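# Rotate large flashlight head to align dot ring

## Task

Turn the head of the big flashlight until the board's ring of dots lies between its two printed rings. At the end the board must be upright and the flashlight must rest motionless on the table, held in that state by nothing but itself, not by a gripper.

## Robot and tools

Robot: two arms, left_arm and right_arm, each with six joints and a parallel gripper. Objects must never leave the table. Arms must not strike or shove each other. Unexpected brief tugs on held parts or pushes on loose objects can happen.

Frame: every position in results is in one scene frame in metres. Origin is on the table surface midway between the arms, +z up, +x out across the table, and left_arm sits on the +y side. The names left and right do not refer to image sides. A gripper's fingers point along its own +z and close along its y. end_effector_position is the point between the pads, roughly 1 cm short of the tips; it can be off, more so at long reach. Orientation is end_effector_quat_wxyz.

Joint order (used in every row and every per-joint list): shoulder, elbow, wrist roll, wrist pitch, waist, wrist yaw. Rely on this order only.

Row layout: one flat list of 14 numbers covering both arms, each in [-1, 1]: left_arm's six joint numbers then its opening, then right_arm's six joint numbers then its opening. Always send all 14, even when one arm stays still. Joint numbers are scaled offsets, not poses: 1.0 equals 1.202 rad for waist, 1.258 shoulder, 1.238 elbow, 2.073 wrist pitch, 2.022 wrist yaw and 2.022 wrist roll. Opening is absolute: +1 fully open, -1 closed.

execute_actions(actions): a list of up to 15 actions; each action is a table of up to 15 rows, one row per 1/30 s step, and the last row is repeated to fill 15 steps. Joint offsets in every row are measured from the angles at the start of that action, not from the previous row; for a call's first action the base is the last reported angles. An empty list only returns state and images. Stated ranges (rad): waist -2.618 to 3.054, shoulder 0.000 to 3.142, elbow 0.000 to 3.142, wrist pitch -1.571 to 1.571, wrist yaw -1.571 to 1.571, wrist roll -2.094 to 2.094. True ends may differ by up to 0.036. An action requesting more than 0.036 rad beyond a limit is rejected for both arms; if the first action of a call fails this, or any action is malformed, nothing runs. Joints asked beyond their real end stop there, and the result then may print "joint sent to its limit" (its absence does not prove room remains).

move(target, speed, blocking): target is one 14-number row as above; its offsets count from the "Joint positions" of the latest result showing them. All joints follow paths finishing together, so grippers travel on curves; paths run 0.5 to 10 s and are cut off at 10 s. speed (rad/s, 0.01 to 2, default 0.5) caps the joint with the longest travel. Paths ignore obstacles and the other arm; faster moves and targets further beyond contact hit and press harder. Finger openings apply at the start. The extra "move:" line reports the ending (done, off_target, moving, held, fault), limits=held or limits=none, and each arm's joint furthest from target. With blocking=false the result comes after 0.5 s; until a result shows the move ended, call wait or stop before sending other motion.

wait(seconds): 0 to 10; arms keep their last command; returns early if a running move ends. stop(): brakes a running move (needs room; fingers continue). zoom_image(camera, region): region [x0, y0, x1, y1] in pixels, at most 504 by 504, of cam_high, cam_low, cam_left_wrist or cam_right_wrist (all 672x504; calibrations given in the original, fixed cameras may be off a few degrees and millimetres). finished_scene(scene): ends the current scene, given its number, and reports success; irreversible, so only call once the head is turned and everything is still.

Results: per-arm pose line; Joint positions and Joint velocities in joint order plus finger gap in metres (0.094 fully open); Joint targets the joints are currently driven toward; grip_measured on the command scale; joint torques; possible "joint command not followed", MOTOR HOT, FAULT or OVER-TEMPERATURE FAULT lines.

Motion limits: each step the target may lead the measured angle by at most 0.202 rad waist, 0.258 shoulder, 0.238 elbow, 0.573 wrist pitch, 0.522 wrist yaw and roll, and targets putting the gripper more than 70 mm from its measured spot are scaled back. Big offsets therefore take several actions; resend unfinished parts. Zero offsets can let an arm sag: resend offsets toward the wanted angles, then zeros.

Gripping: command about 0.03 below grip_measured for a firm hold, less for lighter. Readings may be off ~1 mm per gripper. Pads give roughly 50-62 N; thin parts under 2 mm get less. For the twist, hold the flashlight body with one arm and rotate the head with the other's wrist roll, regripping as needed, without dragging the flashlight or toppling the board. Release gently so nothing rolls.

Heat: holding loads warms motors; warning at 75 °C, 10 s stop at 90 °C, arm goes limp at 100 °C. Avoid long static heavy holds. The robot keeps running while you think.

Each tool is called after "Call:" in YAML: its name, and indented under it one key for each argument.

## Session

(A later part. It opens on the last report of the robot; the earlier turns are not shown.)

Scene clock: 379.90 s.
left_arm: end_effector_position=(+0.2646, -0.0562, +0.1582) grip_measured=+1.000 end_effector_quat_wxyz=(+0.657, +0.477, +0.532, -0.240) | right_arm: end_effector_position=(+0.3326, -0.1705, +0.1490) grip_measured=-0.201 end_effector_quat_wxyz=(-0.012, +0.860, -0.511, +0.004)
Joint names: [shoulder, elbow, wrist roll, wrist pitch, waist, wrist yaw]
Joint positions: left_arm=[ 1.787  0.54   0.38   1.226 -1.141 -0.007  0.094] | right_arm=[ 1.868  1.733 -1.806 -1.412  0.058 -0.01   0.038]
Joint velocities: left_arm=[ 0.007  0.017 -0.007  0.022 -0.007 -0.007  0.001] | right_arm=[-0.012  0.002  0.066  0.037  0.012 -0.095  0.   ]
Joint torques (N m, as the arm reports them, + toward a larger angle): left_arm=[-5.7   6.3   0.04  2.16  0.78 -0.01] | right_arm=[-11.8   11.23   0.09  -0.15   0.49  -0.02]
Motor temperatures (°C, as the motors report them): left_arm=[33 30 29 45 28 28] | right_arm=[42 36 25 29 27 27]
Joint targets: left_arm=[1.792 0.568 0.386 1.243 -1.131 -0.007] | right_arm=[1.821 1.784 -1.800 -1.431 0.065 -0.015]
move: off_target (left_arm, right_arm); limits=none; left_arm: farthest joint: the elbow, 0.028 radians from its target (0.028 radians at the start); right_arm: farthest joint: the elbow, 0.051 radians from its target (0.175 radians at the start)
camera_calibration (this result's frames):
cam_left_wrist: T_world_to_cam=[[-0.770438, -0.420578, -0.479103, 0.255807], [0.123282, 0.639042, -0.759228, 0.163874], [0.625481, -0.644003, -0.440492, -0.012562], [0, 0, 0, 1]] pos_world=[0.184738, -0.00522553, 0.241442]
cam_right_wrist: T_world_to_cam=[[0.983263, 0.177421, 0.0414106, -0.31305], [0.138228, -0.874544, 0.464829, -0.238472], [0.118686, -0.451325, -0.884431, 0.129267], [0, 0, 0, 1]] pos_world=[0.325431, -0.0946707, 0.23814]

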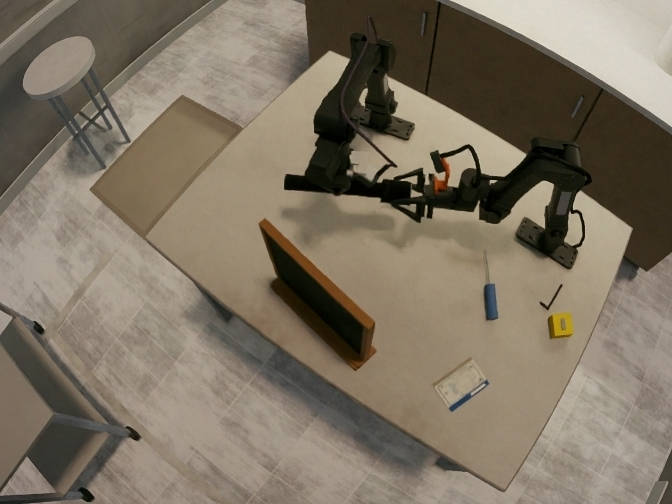

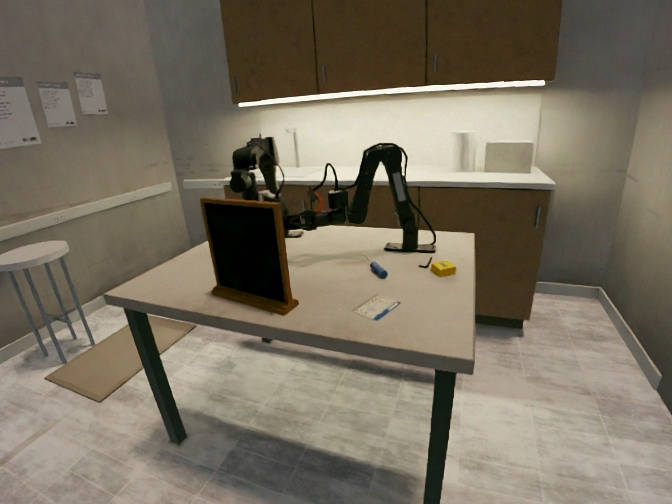

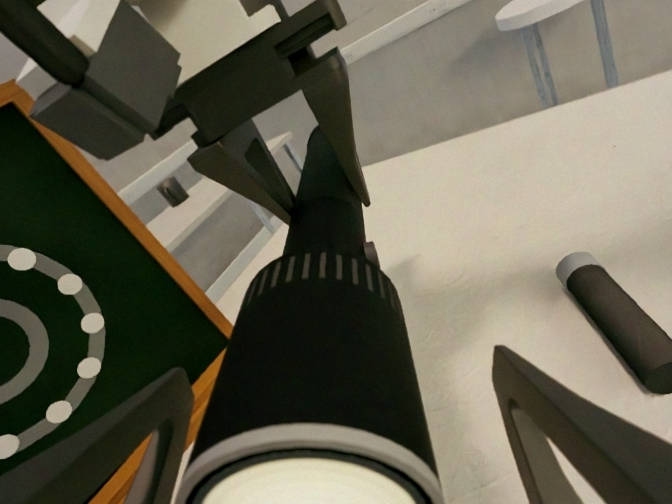

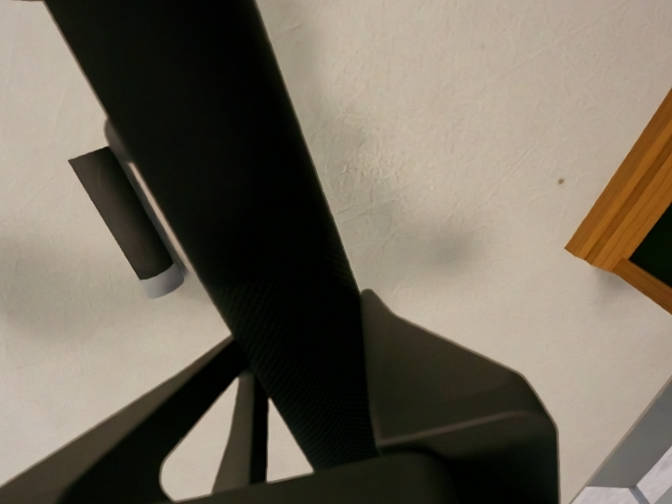

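Call:
move:
  target: [-0.049,0.023,0.472,-0.026,0.013,0,0.75, -0.038,0.041,0.003,-0.009,0.006,-0.002,-0.27]
  speed: 1.2

Scene clock: 395.17 s.
left_arm: end_effector_position=(+0.2637, -0.0545, +0.1634) grip_measured=+0.753 end_effector_quat_wxyz=(+0.691, +0.670, +0.256, +0.087) | right_arm: end_effector_position=(+0.3330, -0.1711, +0.1461) grip_measured=-0.201 end_effector_quat_wxyz=(-0.007, +0.859, -0.511, +0.003)
Joint names: [shoulder, elbow, wrist roll, wrist pitch, waist, wrist yaw]
Joint positions: left_arm=[ 1.748  0.54   1.332  1.18  -1.141 -0.007  0.082] | right_arm=[ 1.877  1.733 -1.805 -1.412  0.058 -0.006  0.038]
Joint velocities: left_arm=[-0.012  0.007 -0.022 -0.051  0.002  0.037  0.   ] | right_arm=[ 0.007  0.012  0.037  0.066 -0.002 -0.007  0.   ]
Joint torques (N m, as the arm reports them, + toward a larger angle): left_arm=[-7.47  6.42  0.    1.92  1.2  -0.01] | right_arm=[-12.59  11.19   0.09  -0.16   0.68  -0.06]
Motor temperatures (°C, as the motors report them): left_arm=[33 30 29 44 28 28] | right_arm=[42 38 25 29 27 27]
Joint targets: left_arm=[1.725 0.568 1.334 1.172 -1.125 -0.007] | right_arm=[1.821 1.783 -1.799 -1.431 0.066 -0.014]
move: off_target (left_arm, right_arm); limits=none; left_arm: farthest joint: the elbow, 0.028 radians from its target (0.028 radians at the start); right_arm: farthest joint: the shoulder, 0.057 radians from its target (0.048 radians at the start)
camera_calibration (this result's frames):
cam_left_wrist: T_world_to_cam=[[-0.10993, -0.0472652, -0.992815, 0.188468], [0.530643, 0.841814, -0.0988325, -0.0374335], [0.840437, -0.537695, -0.06746, -0.120465], [0, 0, 0, 1]] pos_world=[0.141825, -0.0243533, 0.175288]
cam_right_wrist: T_world_to_cam=[[0.983755, 0.176455, 0.0330237, -0.312347], [0.140612, -0.871762, 0.469318, -0.238716], [0.111602, -0.45705, -0.882411, 0.127407], [0, 0, 0, 1]] pos_world=[0.32662, -0.0947564, 0.234774]

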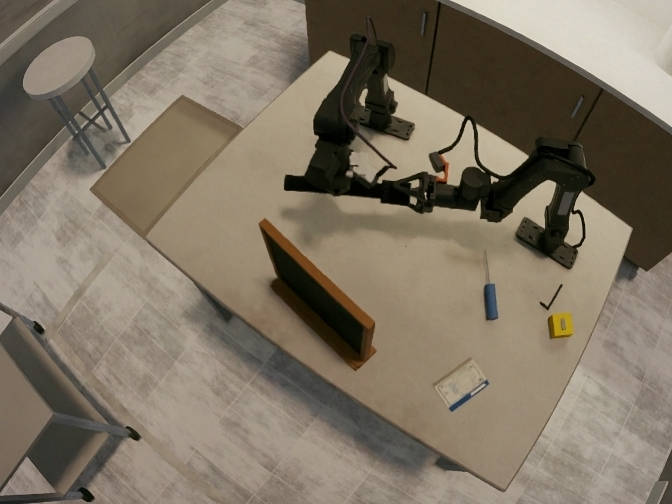

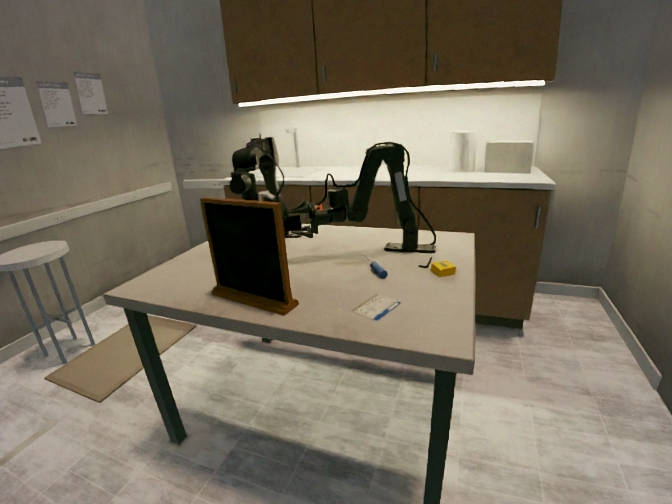

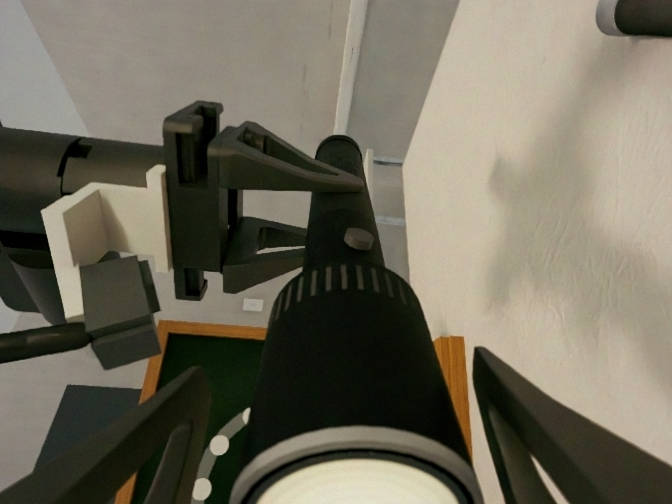

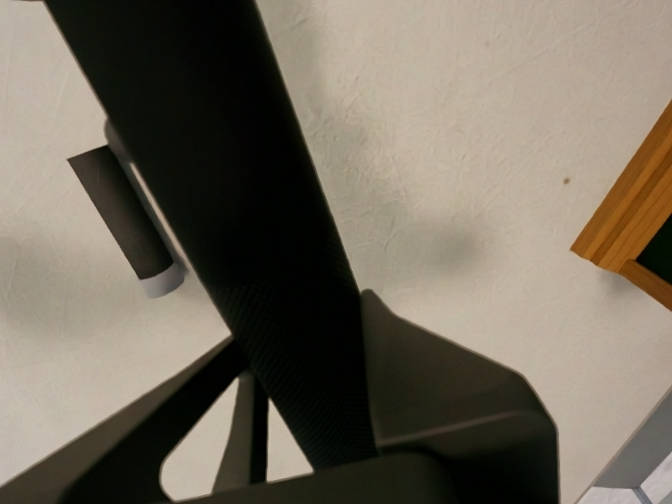

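Call:
execute_actions:
  actions:
    - [[-0.018,0.023,0,-0.006,0.013,0,0.6, -0.045,0.041,0.003,-0.009,0.006,-0.004,-0.27],[-0.018,0.023,0,-0.007,0.013,0,0.45, -0.045,0.041,0.003,-0.009,0.006,-0.004,-0.27],[-0.018,0.023,0,-0.007,0.013,0,0.35, -0.045,0.041,0.003,-0.009,0.006,-0.004,-0.27],[-0.018,0.023,0,-0.007,0.013,0,0.29, -0.045,0.041,0.003,-0.009,0.006,-0.004,-0.27],[-0.018,0.023,0,-0.007,0.013,0,0.26, -0.045,0.041,0.003,-0.009,0.006,-0.004,-0.27],[-0.018,0.023,0,-0.007,0.013,0,0.24, -0.045,0.041,0.003,-0.009,0.006,-0.004,-0.27],[-0.018,0.023,0,-0.007,0.013,0,0.225, -0.045,0.041,0.003,-0.009,0.006,-0.004,-0.27],[-0.018,0.023,0,-0.007,0.013,0,0.215, -0.045,0.041,0.003,-0.009,0.006,-0.004,-0.27],[-0.018,0.023,0,-0.007,0.013,0,0.205, -0.045,0.041,0.003,-0.009,0.006,-0.004,-0.27],[-0.018,0.023,0,-0.007,0.013,0,0.195, -0.045,0.041,0.003,-0.009,0.006,-0.004,-0.27],[-0.018,0.023,0,-0.007,0.013,0,0.185, -0.045,0.041,0.003,-0.009,0.006,-0.004,-0.27],[-0.018,0.023,0,-0.007,0.013,0,0.175, -0.045,0.041,0.003,-0.009,0.006,-0.004,-0.27],[-0.018,0.023,0,-0.007,0.013,0,0.16, -0.045,0.041,0.003,-0.009,0.006,-0.004,-0.27]]
    - [[-0.018,0.023,-0.008,-0.003,0.013,0,0.155, -0.045,0.041,0.003,-0.009,0.006,-0.004,-0.27],[-0.018,0.023,-0.016,-0.003,0.013,0,0.155, -0.045,0.041,0.003,-0.009,0.006,-0.004,-0.27],[-0.018,0.023,-0.024,-0.003,0.013,0,0.155, -0.045,0.041,0.003,-0.009,0.006,-0.004,-0.27],[-0.018,0.023,-0.032,-0.003,0.013,0,0.155, -0.045,0.041,0.003,-0.009,0.006,-0.004,-0.27],[-0.018,0.023,-0.04,-0.003,0.013,0,0.155, -0.045,0.041,0.003,-0.009,0.006,-0.004,-0.27],[-0.018,0.023,-0.048,-0.003,0.013,0,0.155, -0.045,0.041,0.003,-0.009,0.006,-0.004,-0.27],[-0.018,0.023,-0.056,-0.003,0.013,0,0.155, -0.045,0.041,0.003,-0.009,0.006,-0.004,-0.27],[-0.018,0.023,-0.064,-0.003,0.013,0,0.155, -0.045,0.041,0.003,-0.009,0.006,-0.004,-0.27],[-0.018,0.023,-0.072,-0.003,0.013,0,0.155, -0.045,0.041,0.003,-0.009,0.006,-0.004,-0.27],[-0.018,0.023,-0.08,-0.003,0.013,0,0.155, -0.045,0.041,0.003,-0.009,0.006,-0.004,-0.27]]

Scene clock: 418.00 s.
left_arm: end_effector_position=(+0.2636, -0.0544, +0.1605) grip_measured=+0.198 end_effector_quat_wxyz=(+0.691, +0.659, +0.293, +0.049) | right_arm: end_effector_position=(+0.3324, -0.1712, +0.1460) grip_measured=-0.201 end_effector_quat_wxyz=(-0.006, +0.858, -0.513, +0.002)
Joint names: [shoulder, elbow, wrist roll, wrist pitch, waist, wrist yaw]
Joint positions: left_arm=[ 1.748  0.54   1.222  1.168 -1.141 -0.007  0.056] | right_arm=[ 1.877  1.733 -1.8   -1.415  0.058 -0.007  0.038]
Joint velocities: left_arm=[-0.017 -0.012 -0.154 -0.007 -0.002 -0.037  0.   ] | right_arm=[-0.012  0.002  0.037 -0.007 -0.007 -0.051  0.   ]
Joint torques (N m, as the arm reports them, + toward a larger angle): left_arm=[-7.43  6.61 -0.29  1.9   1.14 -0.01] | right_arm=[-12.53  11.13   0.07  -0.15   0.69  -0.07]
Motor temperatures (°C, as the motors report them): left_arm=[33 30 29 42 28 28] | right_arm=[44 39 25 28 27 27]
Joint targets: left_arm=[1.726 0.568 1.170 1.161 -1.125 -0.007] | right_arm=[1.820 1.783 -1.796 -1.431 0.066 -0.015]
camera_calibration (this result's frames):
cam_left_wrist: T_world_to_cam=[[-0.210484, -0.0883219, -0.973599, 0.20673], [0.513103, 0.837726, -0.186924, -0.0191768], [0.832119, -0.538902, -0.131009, -0.108212], [0, 0, 0, 1]] pos_world=[0.143398, -0.023992, 0.183511]
cam_right_wrist: T_world_to_cam=[[0.984572, 0.172339, 0.0303002, -0.312258], [0.138233, -0.872213, 0.469186, -0.23798], [0.107287, -0.457759, -0.882579, 0.128762], [0, 0, 0, 1]] pos_world=[0.326523, -0.0948131, 0.234761]

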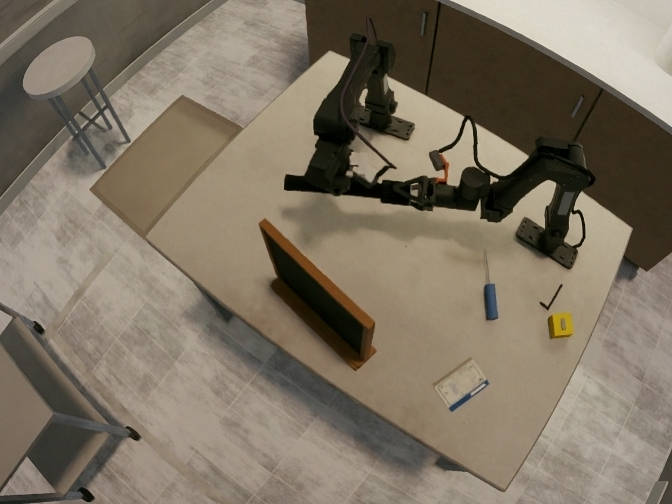

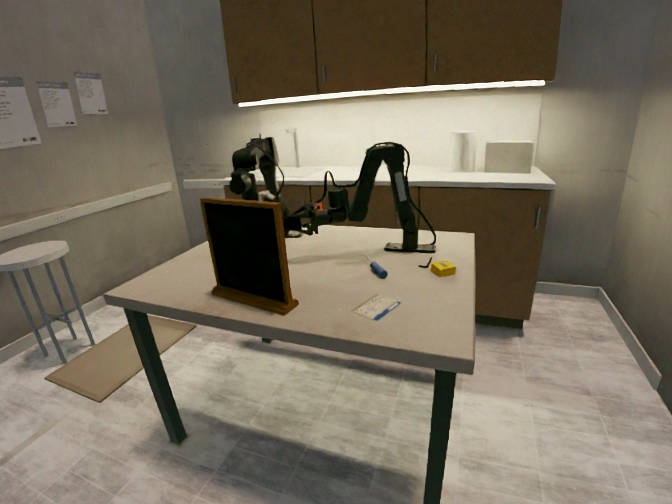

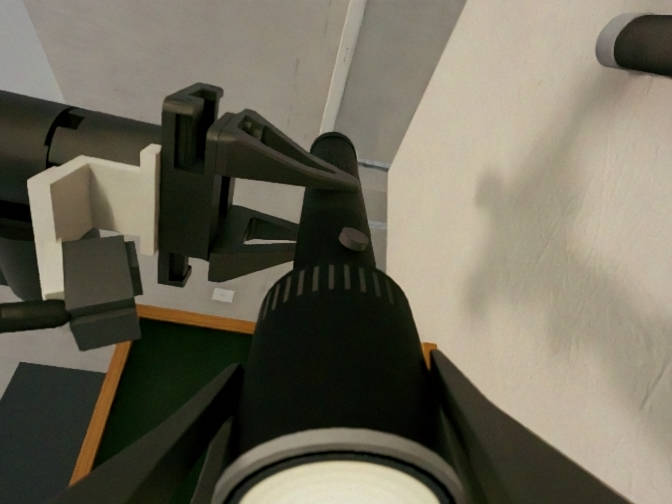

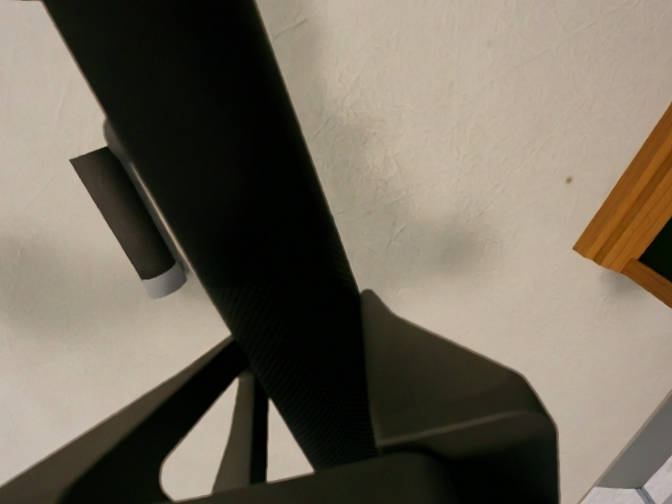

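Call:
move:
  target: [-0.018,0.023,-0.17,-0.003,0.013,0,0.155, -0.045,0.041,0.002,-0.008,0.006,-0.004,-0.27]
  speed: 0.3

Scene clock: 424.77 s.
left_arm: end_effector_position=(+0.2632, -0.0546, +0.1606) grip_measured=+0.198 end_effector_quat_wxyz=(+0.690, +0.606, +0.391, -0.060) | right_arm: end_effector_position=(+0.3318, -0.1714, +0.1449) grip_measured=-0.201 end_effector_quat_wxyz=(-0.004, +0.859, -0.512, -0.000)
Joint names: [shoulder, elbow, wrist roll, wrist pitch, waist, wrist yaw]
Joint positions: left_arm=[ 1.748  0.54   0.91   1.168 -1.141 -0.004  0.056] | right_arm=[ 1.88   1.733 -1.803 -1.418  0.058 -0.006  0.038]
Joint velocities: left_arm=[ 0.012 -0.002  0.022 -0.022  0.007  0.007 -0.001] | right_arm=[-0.017 -0.017 -0.007 -0.066 -0.012 -0.037  0.   ]
Joint torques (N m, as the arm reports them, + toward a larger angle): left_arm=[-7.4   6.41 -0.27  1.89  1.06 -0.07] | right_arm=[-12.92  11.17   0.07  -0.15   0.53  -0.09]
Motor temperatures (°C, as the motors report them): left_arm=[33 30 29 42 28 28] | right_arm=[44 39 25 28 27 27]
Joint targets: left_arm=[1.726 0.568 0.878 1.162 -1.125 -0.006] | right_arm=[1.820 1.783 -1.796 -1.432 0.066 -0.015]
move: off_target (left_arm, right_arm); limits=none; left_arm: farthest joint: the wrist roll, 0.032 radians from its target (0.325 radians at the start); right_arm: farthest joint: the shoulder, 0.060 radians from its target (0.057 radians at the start)
camera_calibration (this result's frames):
cam_left_wrist: T_world_to_cam=[[-0.462385, -0.226602, -0.857235, 0.246767], [0.418604, 0.796482, -0.436334, 0.0439195], [0.781647, -0.560596, -0.273425, -0.0730025], [0, 0, 0, 1]] pos_world=[0.152779, -0.0199879, 0.210741]
cam_right_wrist: T_world_to_cam=[[0.984333, 0.174643, 0.0242735, -0.310312], [0.142937, -0.870964, 0.470096, -0.239033], [0.103241, -0.459262, -0.882281, 0.128749], [0, 0, 0, 1]] pos_world=[0.326325, -0.0948659, 0.233494]

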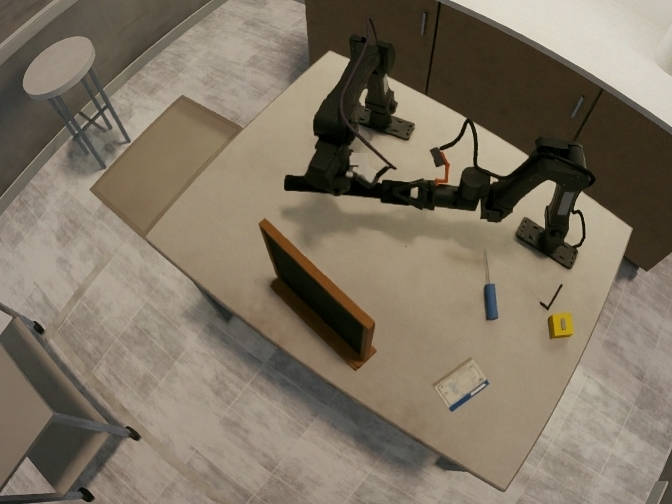

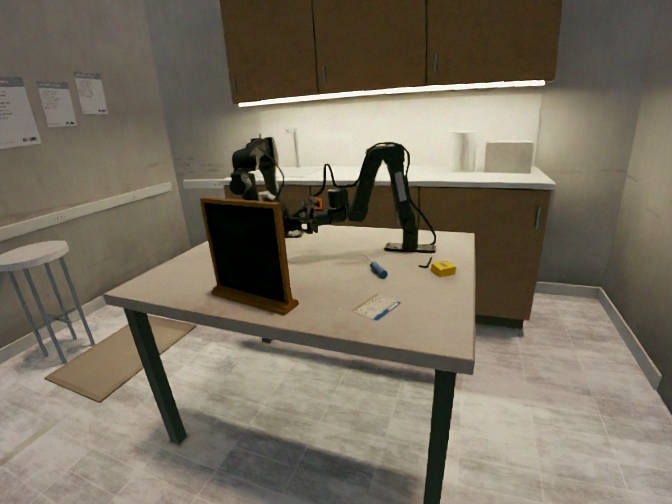

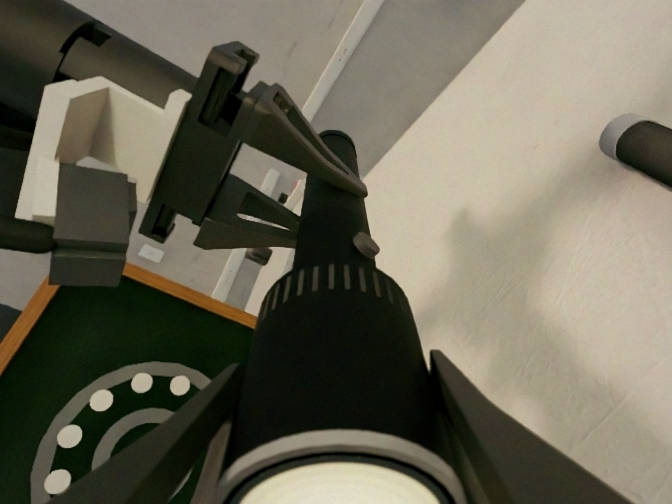

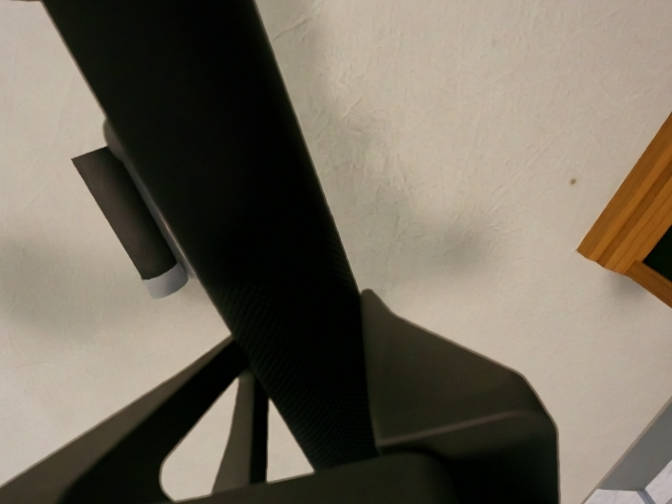

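Works, negative shrinks, and faster. Zoom.

Call:
zoom_image:
  camera: "cam_left_wrist"
  region: [0,330,240,504]

Region (0, 330, 240, 504) of cam_left_wrist's 672x504 image, scaled by 2.100, with more detail than that image has; it fills the top 365 rows of this view, and the rest is white.

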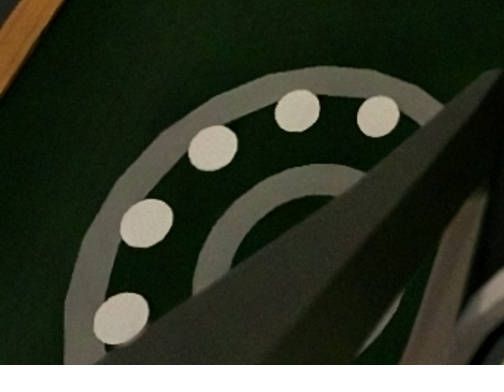

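Call:
move:
  target: [-0.018,0.023,-0.175,-0.003,0.013,0,0.155, -0.047,0.041,0.003,-0.007,0.006,-0.004,-0.27]
  speed: 0.4

Call:
zoom_image:
  camera: "cam_left_wrist"
  region: [0,250,250,504]

Scene clock: 436.47 s.
left_arm: end_effector_position=(+0.2627, -0.0549, +0.1611) grip_measured=+0.198 end_effector_quat_wxyz=(+0.672, +0.535, +0.482, -0.171) | right_arm: end_effector_position=(+0.3311, -0.1718, +0.1444) grip_measured=-0.201 end_effector_quat_wxyz=(-0.002, +0.860, -0.510, -0.002)
Joint names: [shoulder, elbow, wrist roll, wrist pitch, waist, wrist yaw]
Joint positions: left_arm=[ 1.748  0.54   0.588  1.17  -1.141 -0.001  0.056] | right_arm=[ 1.882  1.733 -1.807 -1.421  0.058 -0.005  0.038]
Joint velocities: left_arm=[-0.017  0.012  0.037 -0.007  0.007 -0.037 -0.   ] | right_arm=[-0.022  0.002  0.022 -0.037 -0.002 -0.051 -0.   ]
Joint torques (N m, as the arm reports them, + toward a larger angle): left_arm=[-7.55  6.4  -0.26  1.9   1.2  -0.04] | right_arm=[-12.94  11.2    0.08  -0.12   0.63  -0.07]
Motor temperatures (°C, as the motors report them): left_arm=[33 30 29 41 28 28] | right_arm=[45 39 25 28 27 27]
Joint targets: left_arm=[1.726 0.568 0.557 1.162 -1.125 -0.004] | right_arm=[1.821 1.783 -1.797 -1.432 0.066 -0.014]
move: off_target (left_arm, right_arm); limits=none; left_arm: farthest joint: the wrist roll, 0.032 radians from its target (0.354 radians at the start); right_arm: farthest joint: the shoulder, 0.061 radians from its target (0.059 radians at the start)
camera_calibration (this result's frames):
cam_left_wrist: T_world_to_cam=[[-0.675855, -0.347756, -0.649835, 0.262916], [0.255445, 0.716519, -0.649114, 0.117287], [0.691352, -0.604704, -0.39543, -0.0317029], [0, 0, 0, 1]] pos_world=[0.169651, -0.011779, 0.234449]
cam_right_wrist: T_world_to_cam=[[0.983621, 0.179197, 0.0194588, -0.307794], [0.149017, -0.869164, 0.471537, -0.240957], [0.101411, -0.460914, -0.881631, 0.128415], [0, 0, 0, 1]] pos_world=[0.325636, -0.0950875, 0.232824]

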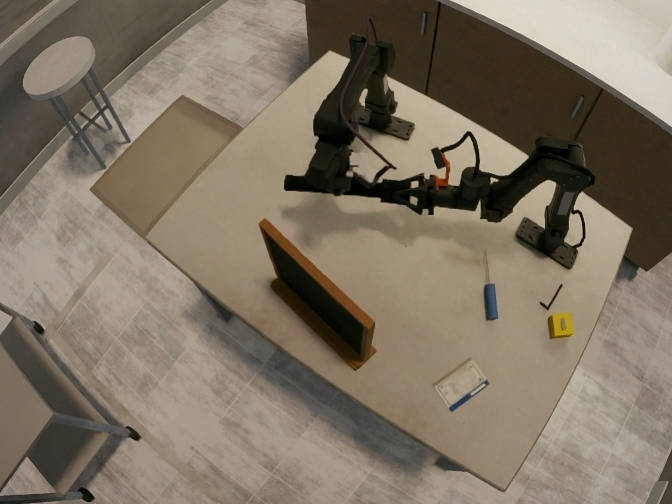

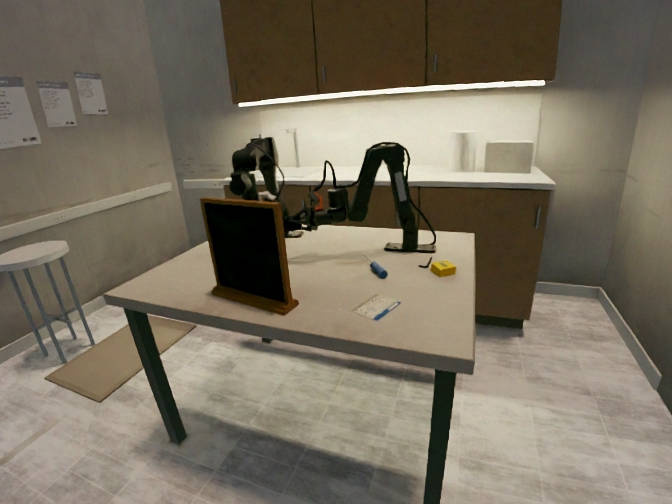

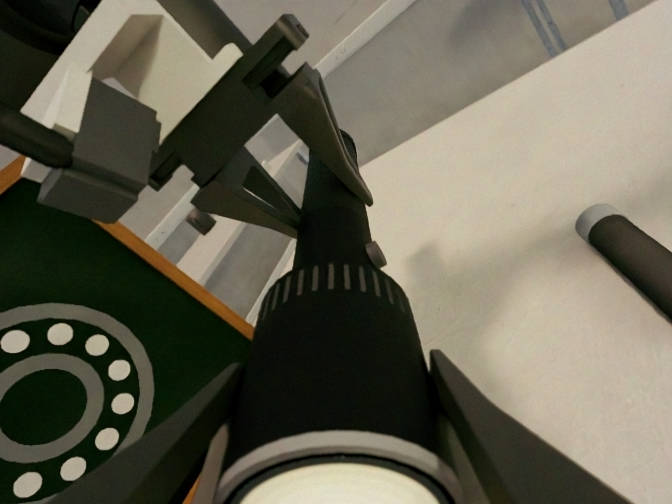

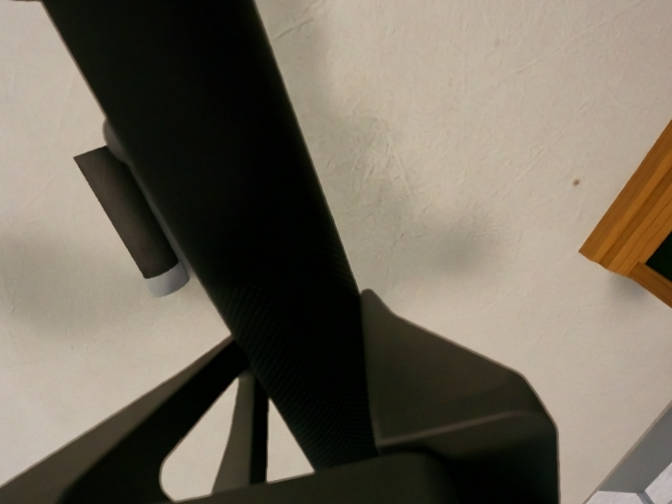

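Region (0, 250, 250, 504) of cam_left_wrist's 672x504 image, scaled by 1.984, with more detail than that image has; it fills the left 496 columns of this view, and the rest is white.

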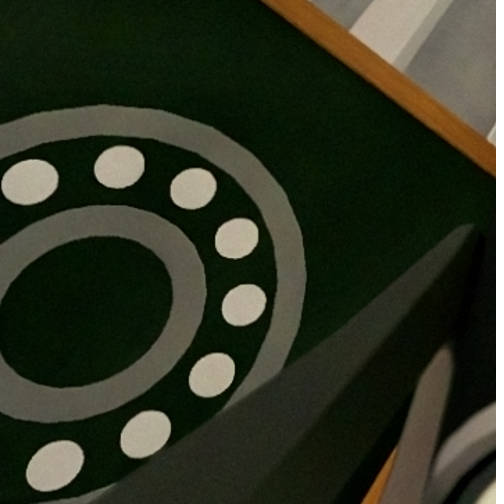

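Call:
execute_actions:
  actions:
    - [[-0.018,0.023,-0.02,-0.003,0.013,0,0.155, -0.048,0.041,0.004,-0.006,0.006,-0.004,-0.27],[-0.018,0.023,-0.025,-0.003,0.013,0,0.155, -0.048,0.041,0.004,-0.006,0.006,-0.004,-0.27],[-0.018,0.023,-0.03,-0.003,0.013,0,0.155, -0.048,0.041,0.004,-0.006,0.006,-0.004,-0.27],[-0.018,0.023,-0.035,-0.003,0.013,0,0.155, -0.048,0.041,0.004,-0.006,0.006,-0.004,-0.27],[-0.018,0.023,-0.04,-0.003,0.013,0,0.155, -0.048,0.041,0.004,-0.006,0.006,-0.004,-0.27],[-0.018,0.023,-0.043,-0.003,0.013,0,0.155, -0.048,0.041,0.004,-0.006,0.006,-0.004,-0.27]]
    - [[-0.018,0.023,-0.012,-0.003,0.013,0,0.155, -0.048,0.041,0.004,-0.006,0.006,-0.004,-0.27],[-0.018,0.023,-0.012,-0.003,0.013,0,0.155, -0.048,0.041,0.004,-0.006,0.006,-0.004,-0.27],[-0.018,0.023,-0.012,-0.003,0.013,0,0.155, -0.048,0.041,0.004,-0.006,0.006,-0.004,-0.27],[-0.018,0.023,-0.008,-0.003,0.013,0,0.17, -0.048,0.041,0.004,-0.006,0.006,-0.004,-0.27],[-0.018,0.023,-0.005,-0.003,0.013,0,0.185, -0.048,0.041,0.004,-0.006,0.006,-0.004,-0.27],[-0.018,0.023,-0.005,-0.003,0.013,0,0.2, -0.048,0.041,0.004,-0.006,0.006,-0.004,-0.27],[-0.018,0.023,-0.005,-0.003,0.013,0,0.23, -0.048,0.041,0.004,-0.006,0.006,-0.004,-0.27],[-0.018,0.023,-0.005,-0.003,0.013,0,0.3, -0.048,0.041,0.004,-0.006,0.006,-0.004,-0.27],[-0.018,0.023,-0.005,-0.003,0.013,0,0.5, -0.048,0.041,0.004,-0.006,0.006,-0.004,-0.27],[-0.018,0.023,-0.005,-0.003,0.013,0,0.8, -0.048,0.041,0.004,-0.006,0.006,-0.004,-0.27],[-0.018,0.023,-0.005,-0.003,0.013,0,1, -0.048,0.041,0.004,-0.006,0.006,-0.004,-0.27]]

Call:
move:
  target: [-0.215,-0.295,-0.1,0.066,0.013,0,1, -0.048,0.041,0.004,-0.006,0.006,-0.004,-0.27]
  speed: 0.6

Call:
zoom_image:
  camera: "cam_left_wrist"
  region: [0,130,250,400]

Scene clock: 453.30 s.
left_arm: end_effector_position=(+0.2640, -0.0542, +0.1613) grip_measured=+0.999 end_effector_quat_wxyz=(+0.668, +0.522, +0.497, -0.189) | right_arm: end_effector_position=(+0.3306, -0.1722, +0.1444) grip_measured=-0.201 end_effector_quat_wxyz=(-0.001, +0.859, -0.511, -0.002)
Joint names: [shoulder, elbow, wrist roll, wrist pitch, waist, wrist yaw]
Joint positions: left_arm=[ 1.748  0.54   0.535  1.171 -1.136  0.001  0.094] | right_arm=[ 1.882  1.733 -1.805 -1.423  0.058 -0.004  0.038]
Joint velocities: left_arm=[-0.007 -0.002  0.022 -0.007 -0.017 -0.066  0.001] | right_arm=[ 0.017 -0.022 -0.081 -0.022  0.007  0.037  0.   ]
Joint torques (N m, as the arm reports them, + toward a larger angle): left_arm=[-7.46  6.53 -0.08  1.92  0.83 -0.02] | right_arm=[-13.05  11.31   0.04  -0.12   0.57  -0.07]
Motor temperatures (°C, as the motors report them): left_arm=[33 30 29 41 28 28] | right_arm=[45 40 25 28 27 27]
Joint targets: left_arm=[1.726 0.568 0.525 1.165 -1.125 0.001] | right_arm=[1.821 1.783 -1.799 -1.435 0.066 -0.012]
camera_calibration (this result's frames):
cam_left_wrist: T_world_to_cam=[[-0.703789, -0.366444, -0.608604, 0.263904], [0.22172, 0.7006, -0.678233, 0.129303], [0.674923, -0.612273, -0.411827, -0.0255583], [0, 0, 0, 1]] pos_world=[0.174314, -0.0095321, 0.237785]
cam_right_wrist: T_world_to_cam=[[0.984131, 0.176602, 0.0172641, -0.307543], [0.147605, -0.868754, 0.472736, -0.240819], [0.0984842, -0.462685, -0.881035, 0.128883], [0, 0, 0, 1]] pos_world=[0.325515, -0.0952679, 0.232703]

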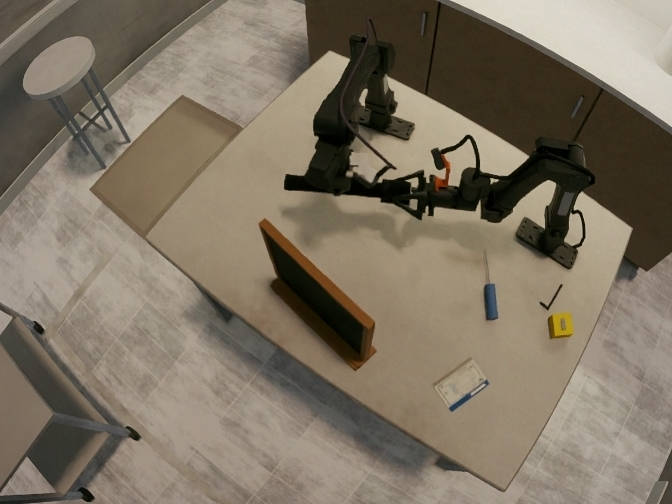

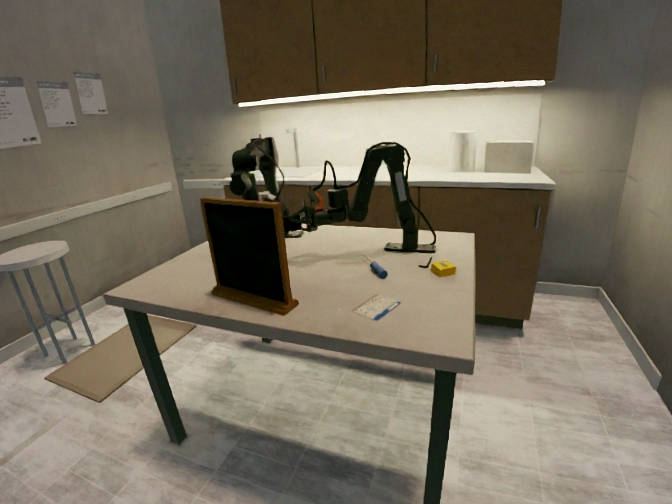

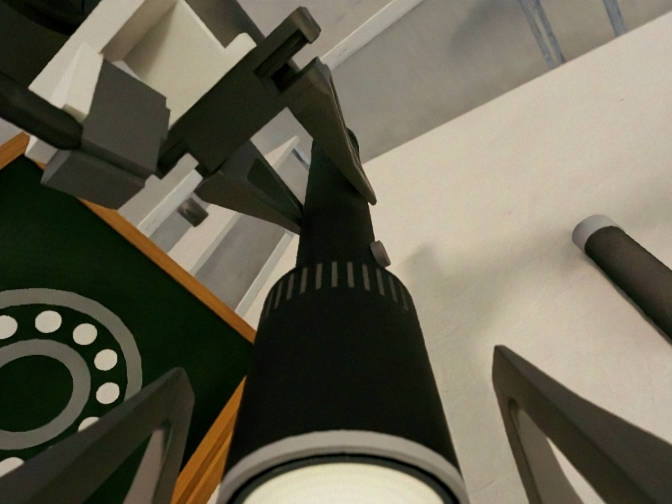

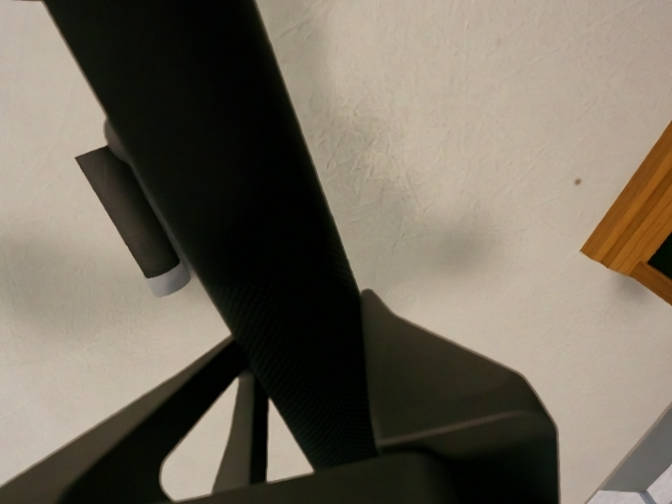

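Scene clock: 454.63 s.
left_arm: end_effector_position=(+0.2226, +0.0241, +0.1542) grip_measured=+1.000 end_effector_quat_wxyz=(+0.652, +0.470, +0.540, -0.252) | right_arm: end_effector_position=(+0.3306, -0.1726, +0.1463) grip_measured=-0.201 end_effector_quat_wxyz=(-0.002, +0.859, -0.512, +0.001)
Joint names: [shoulder, elbow, wrist roll, wrist pitch, waist, wrist yaw]
Joint positions: left_arm=[ 1.498  0.183  0.347  1.291 -1.136  0.001  0.094] | right_arm=[ 1.876  1.733 -1.802 -1.423  0.058 -0.002  0.038]
Joint velocities: left_arm=[ 0.002 -0.007  0.037  0.037  0.012  0.037  0.   ] | right_arm=[-0.002 -0.002 -0.037  0.022  0.007 -0.022  0.   ]
Joint torques (N m, as the arm reports them, + toward a larger angle): left_arm=[-4.86  3.41 -0.12  2.19  1.16 -0.01] | right_arm=[-12.48  11.12   0.06  -0.14   0.69  -0.1 ]
Motor temperatures (°C, as the motors report them): left_arm=[33 30 29 41 28 28] | right_arm=[45 40 25 28 27 27]
Joint targets: left_arm=[1.478 0.175 0.332 1.308 -1.121 0.001] | right_arm=[1.822 1.783 -1.796 -1.436 0.066 -0.012]
move: off_target (left_arm, right_arm); limits=none; left_arm: farthest joint: the shoulder, 0.021 radians from its target (0.271 radians at the start); right_arm: farthest joint: the shoulder, 0.055 radians from its target (0.060 radians at the start)
camera_calibration (this result's frames):
cam_left_wrist: T_world_to_cam=[[-0.78625, -0.423885, -0.449591, 0.254371], [0.101835, 0.628761, -0.770901, 0.121569], [0.609459, -0.651905, -0.451197, 0.0690372], [0, 0, 0, 1]] pos_world=[0.145544, 0.0763922, 0.23923]
cam_right_wrist: T_world_to_cam=[[0.984542, 0.17361, 0.0231553, -0.308973], [0.142057, -0.868858, 0.474243, -0.24049], [0.102452, -0.463623, -0.880089, 0.128743], [0, 0, 0, 1]] pos_world=[0.325171, -0.0956221, 0.234511]

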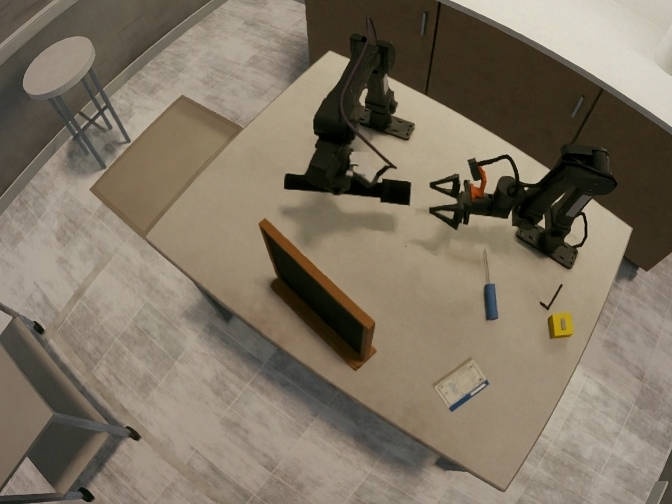

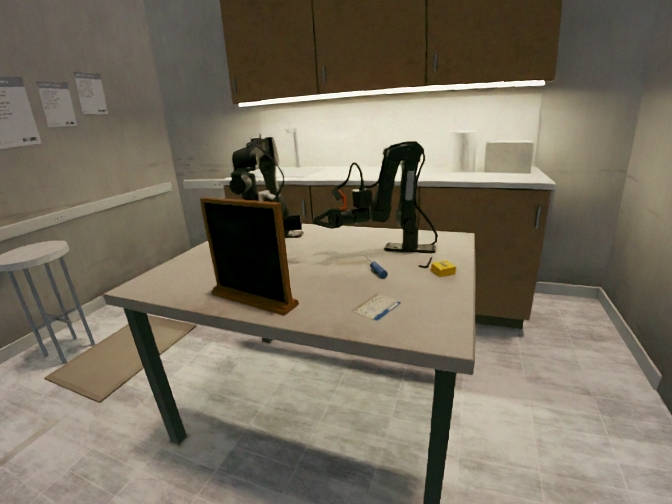

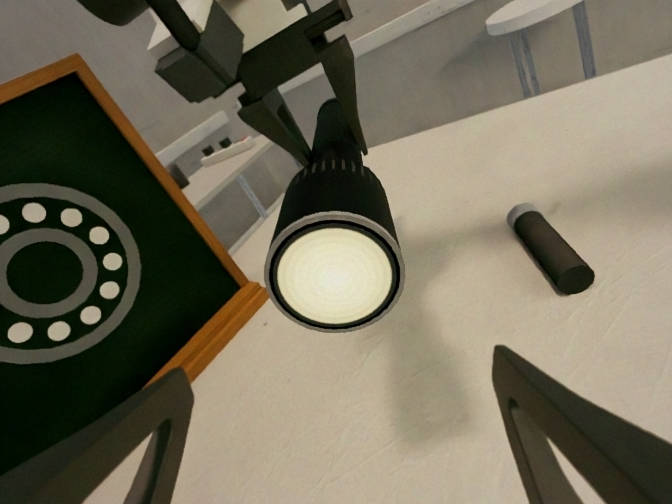

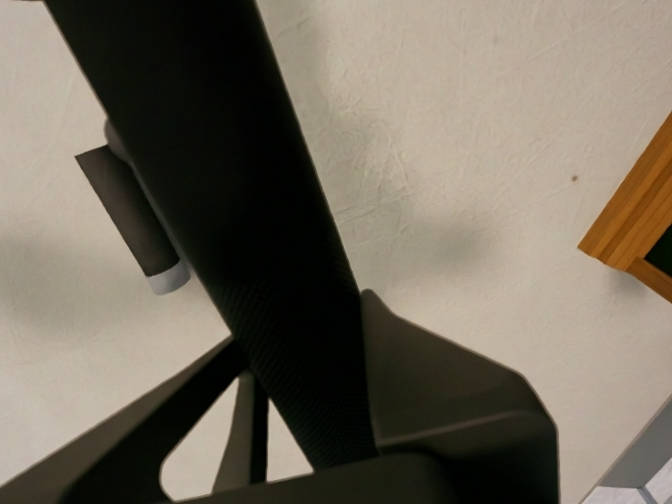

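Region (0, 130, 250, 400) of cam_left_wrist's 672x504 image, scaled by 1.867, with more detail than that image has; it fills the left 467 columns of this view, and the rest is white.

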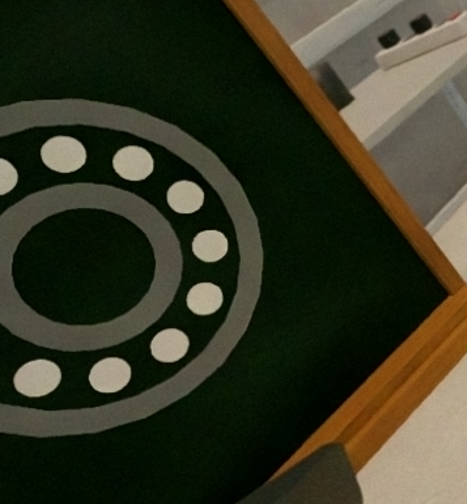

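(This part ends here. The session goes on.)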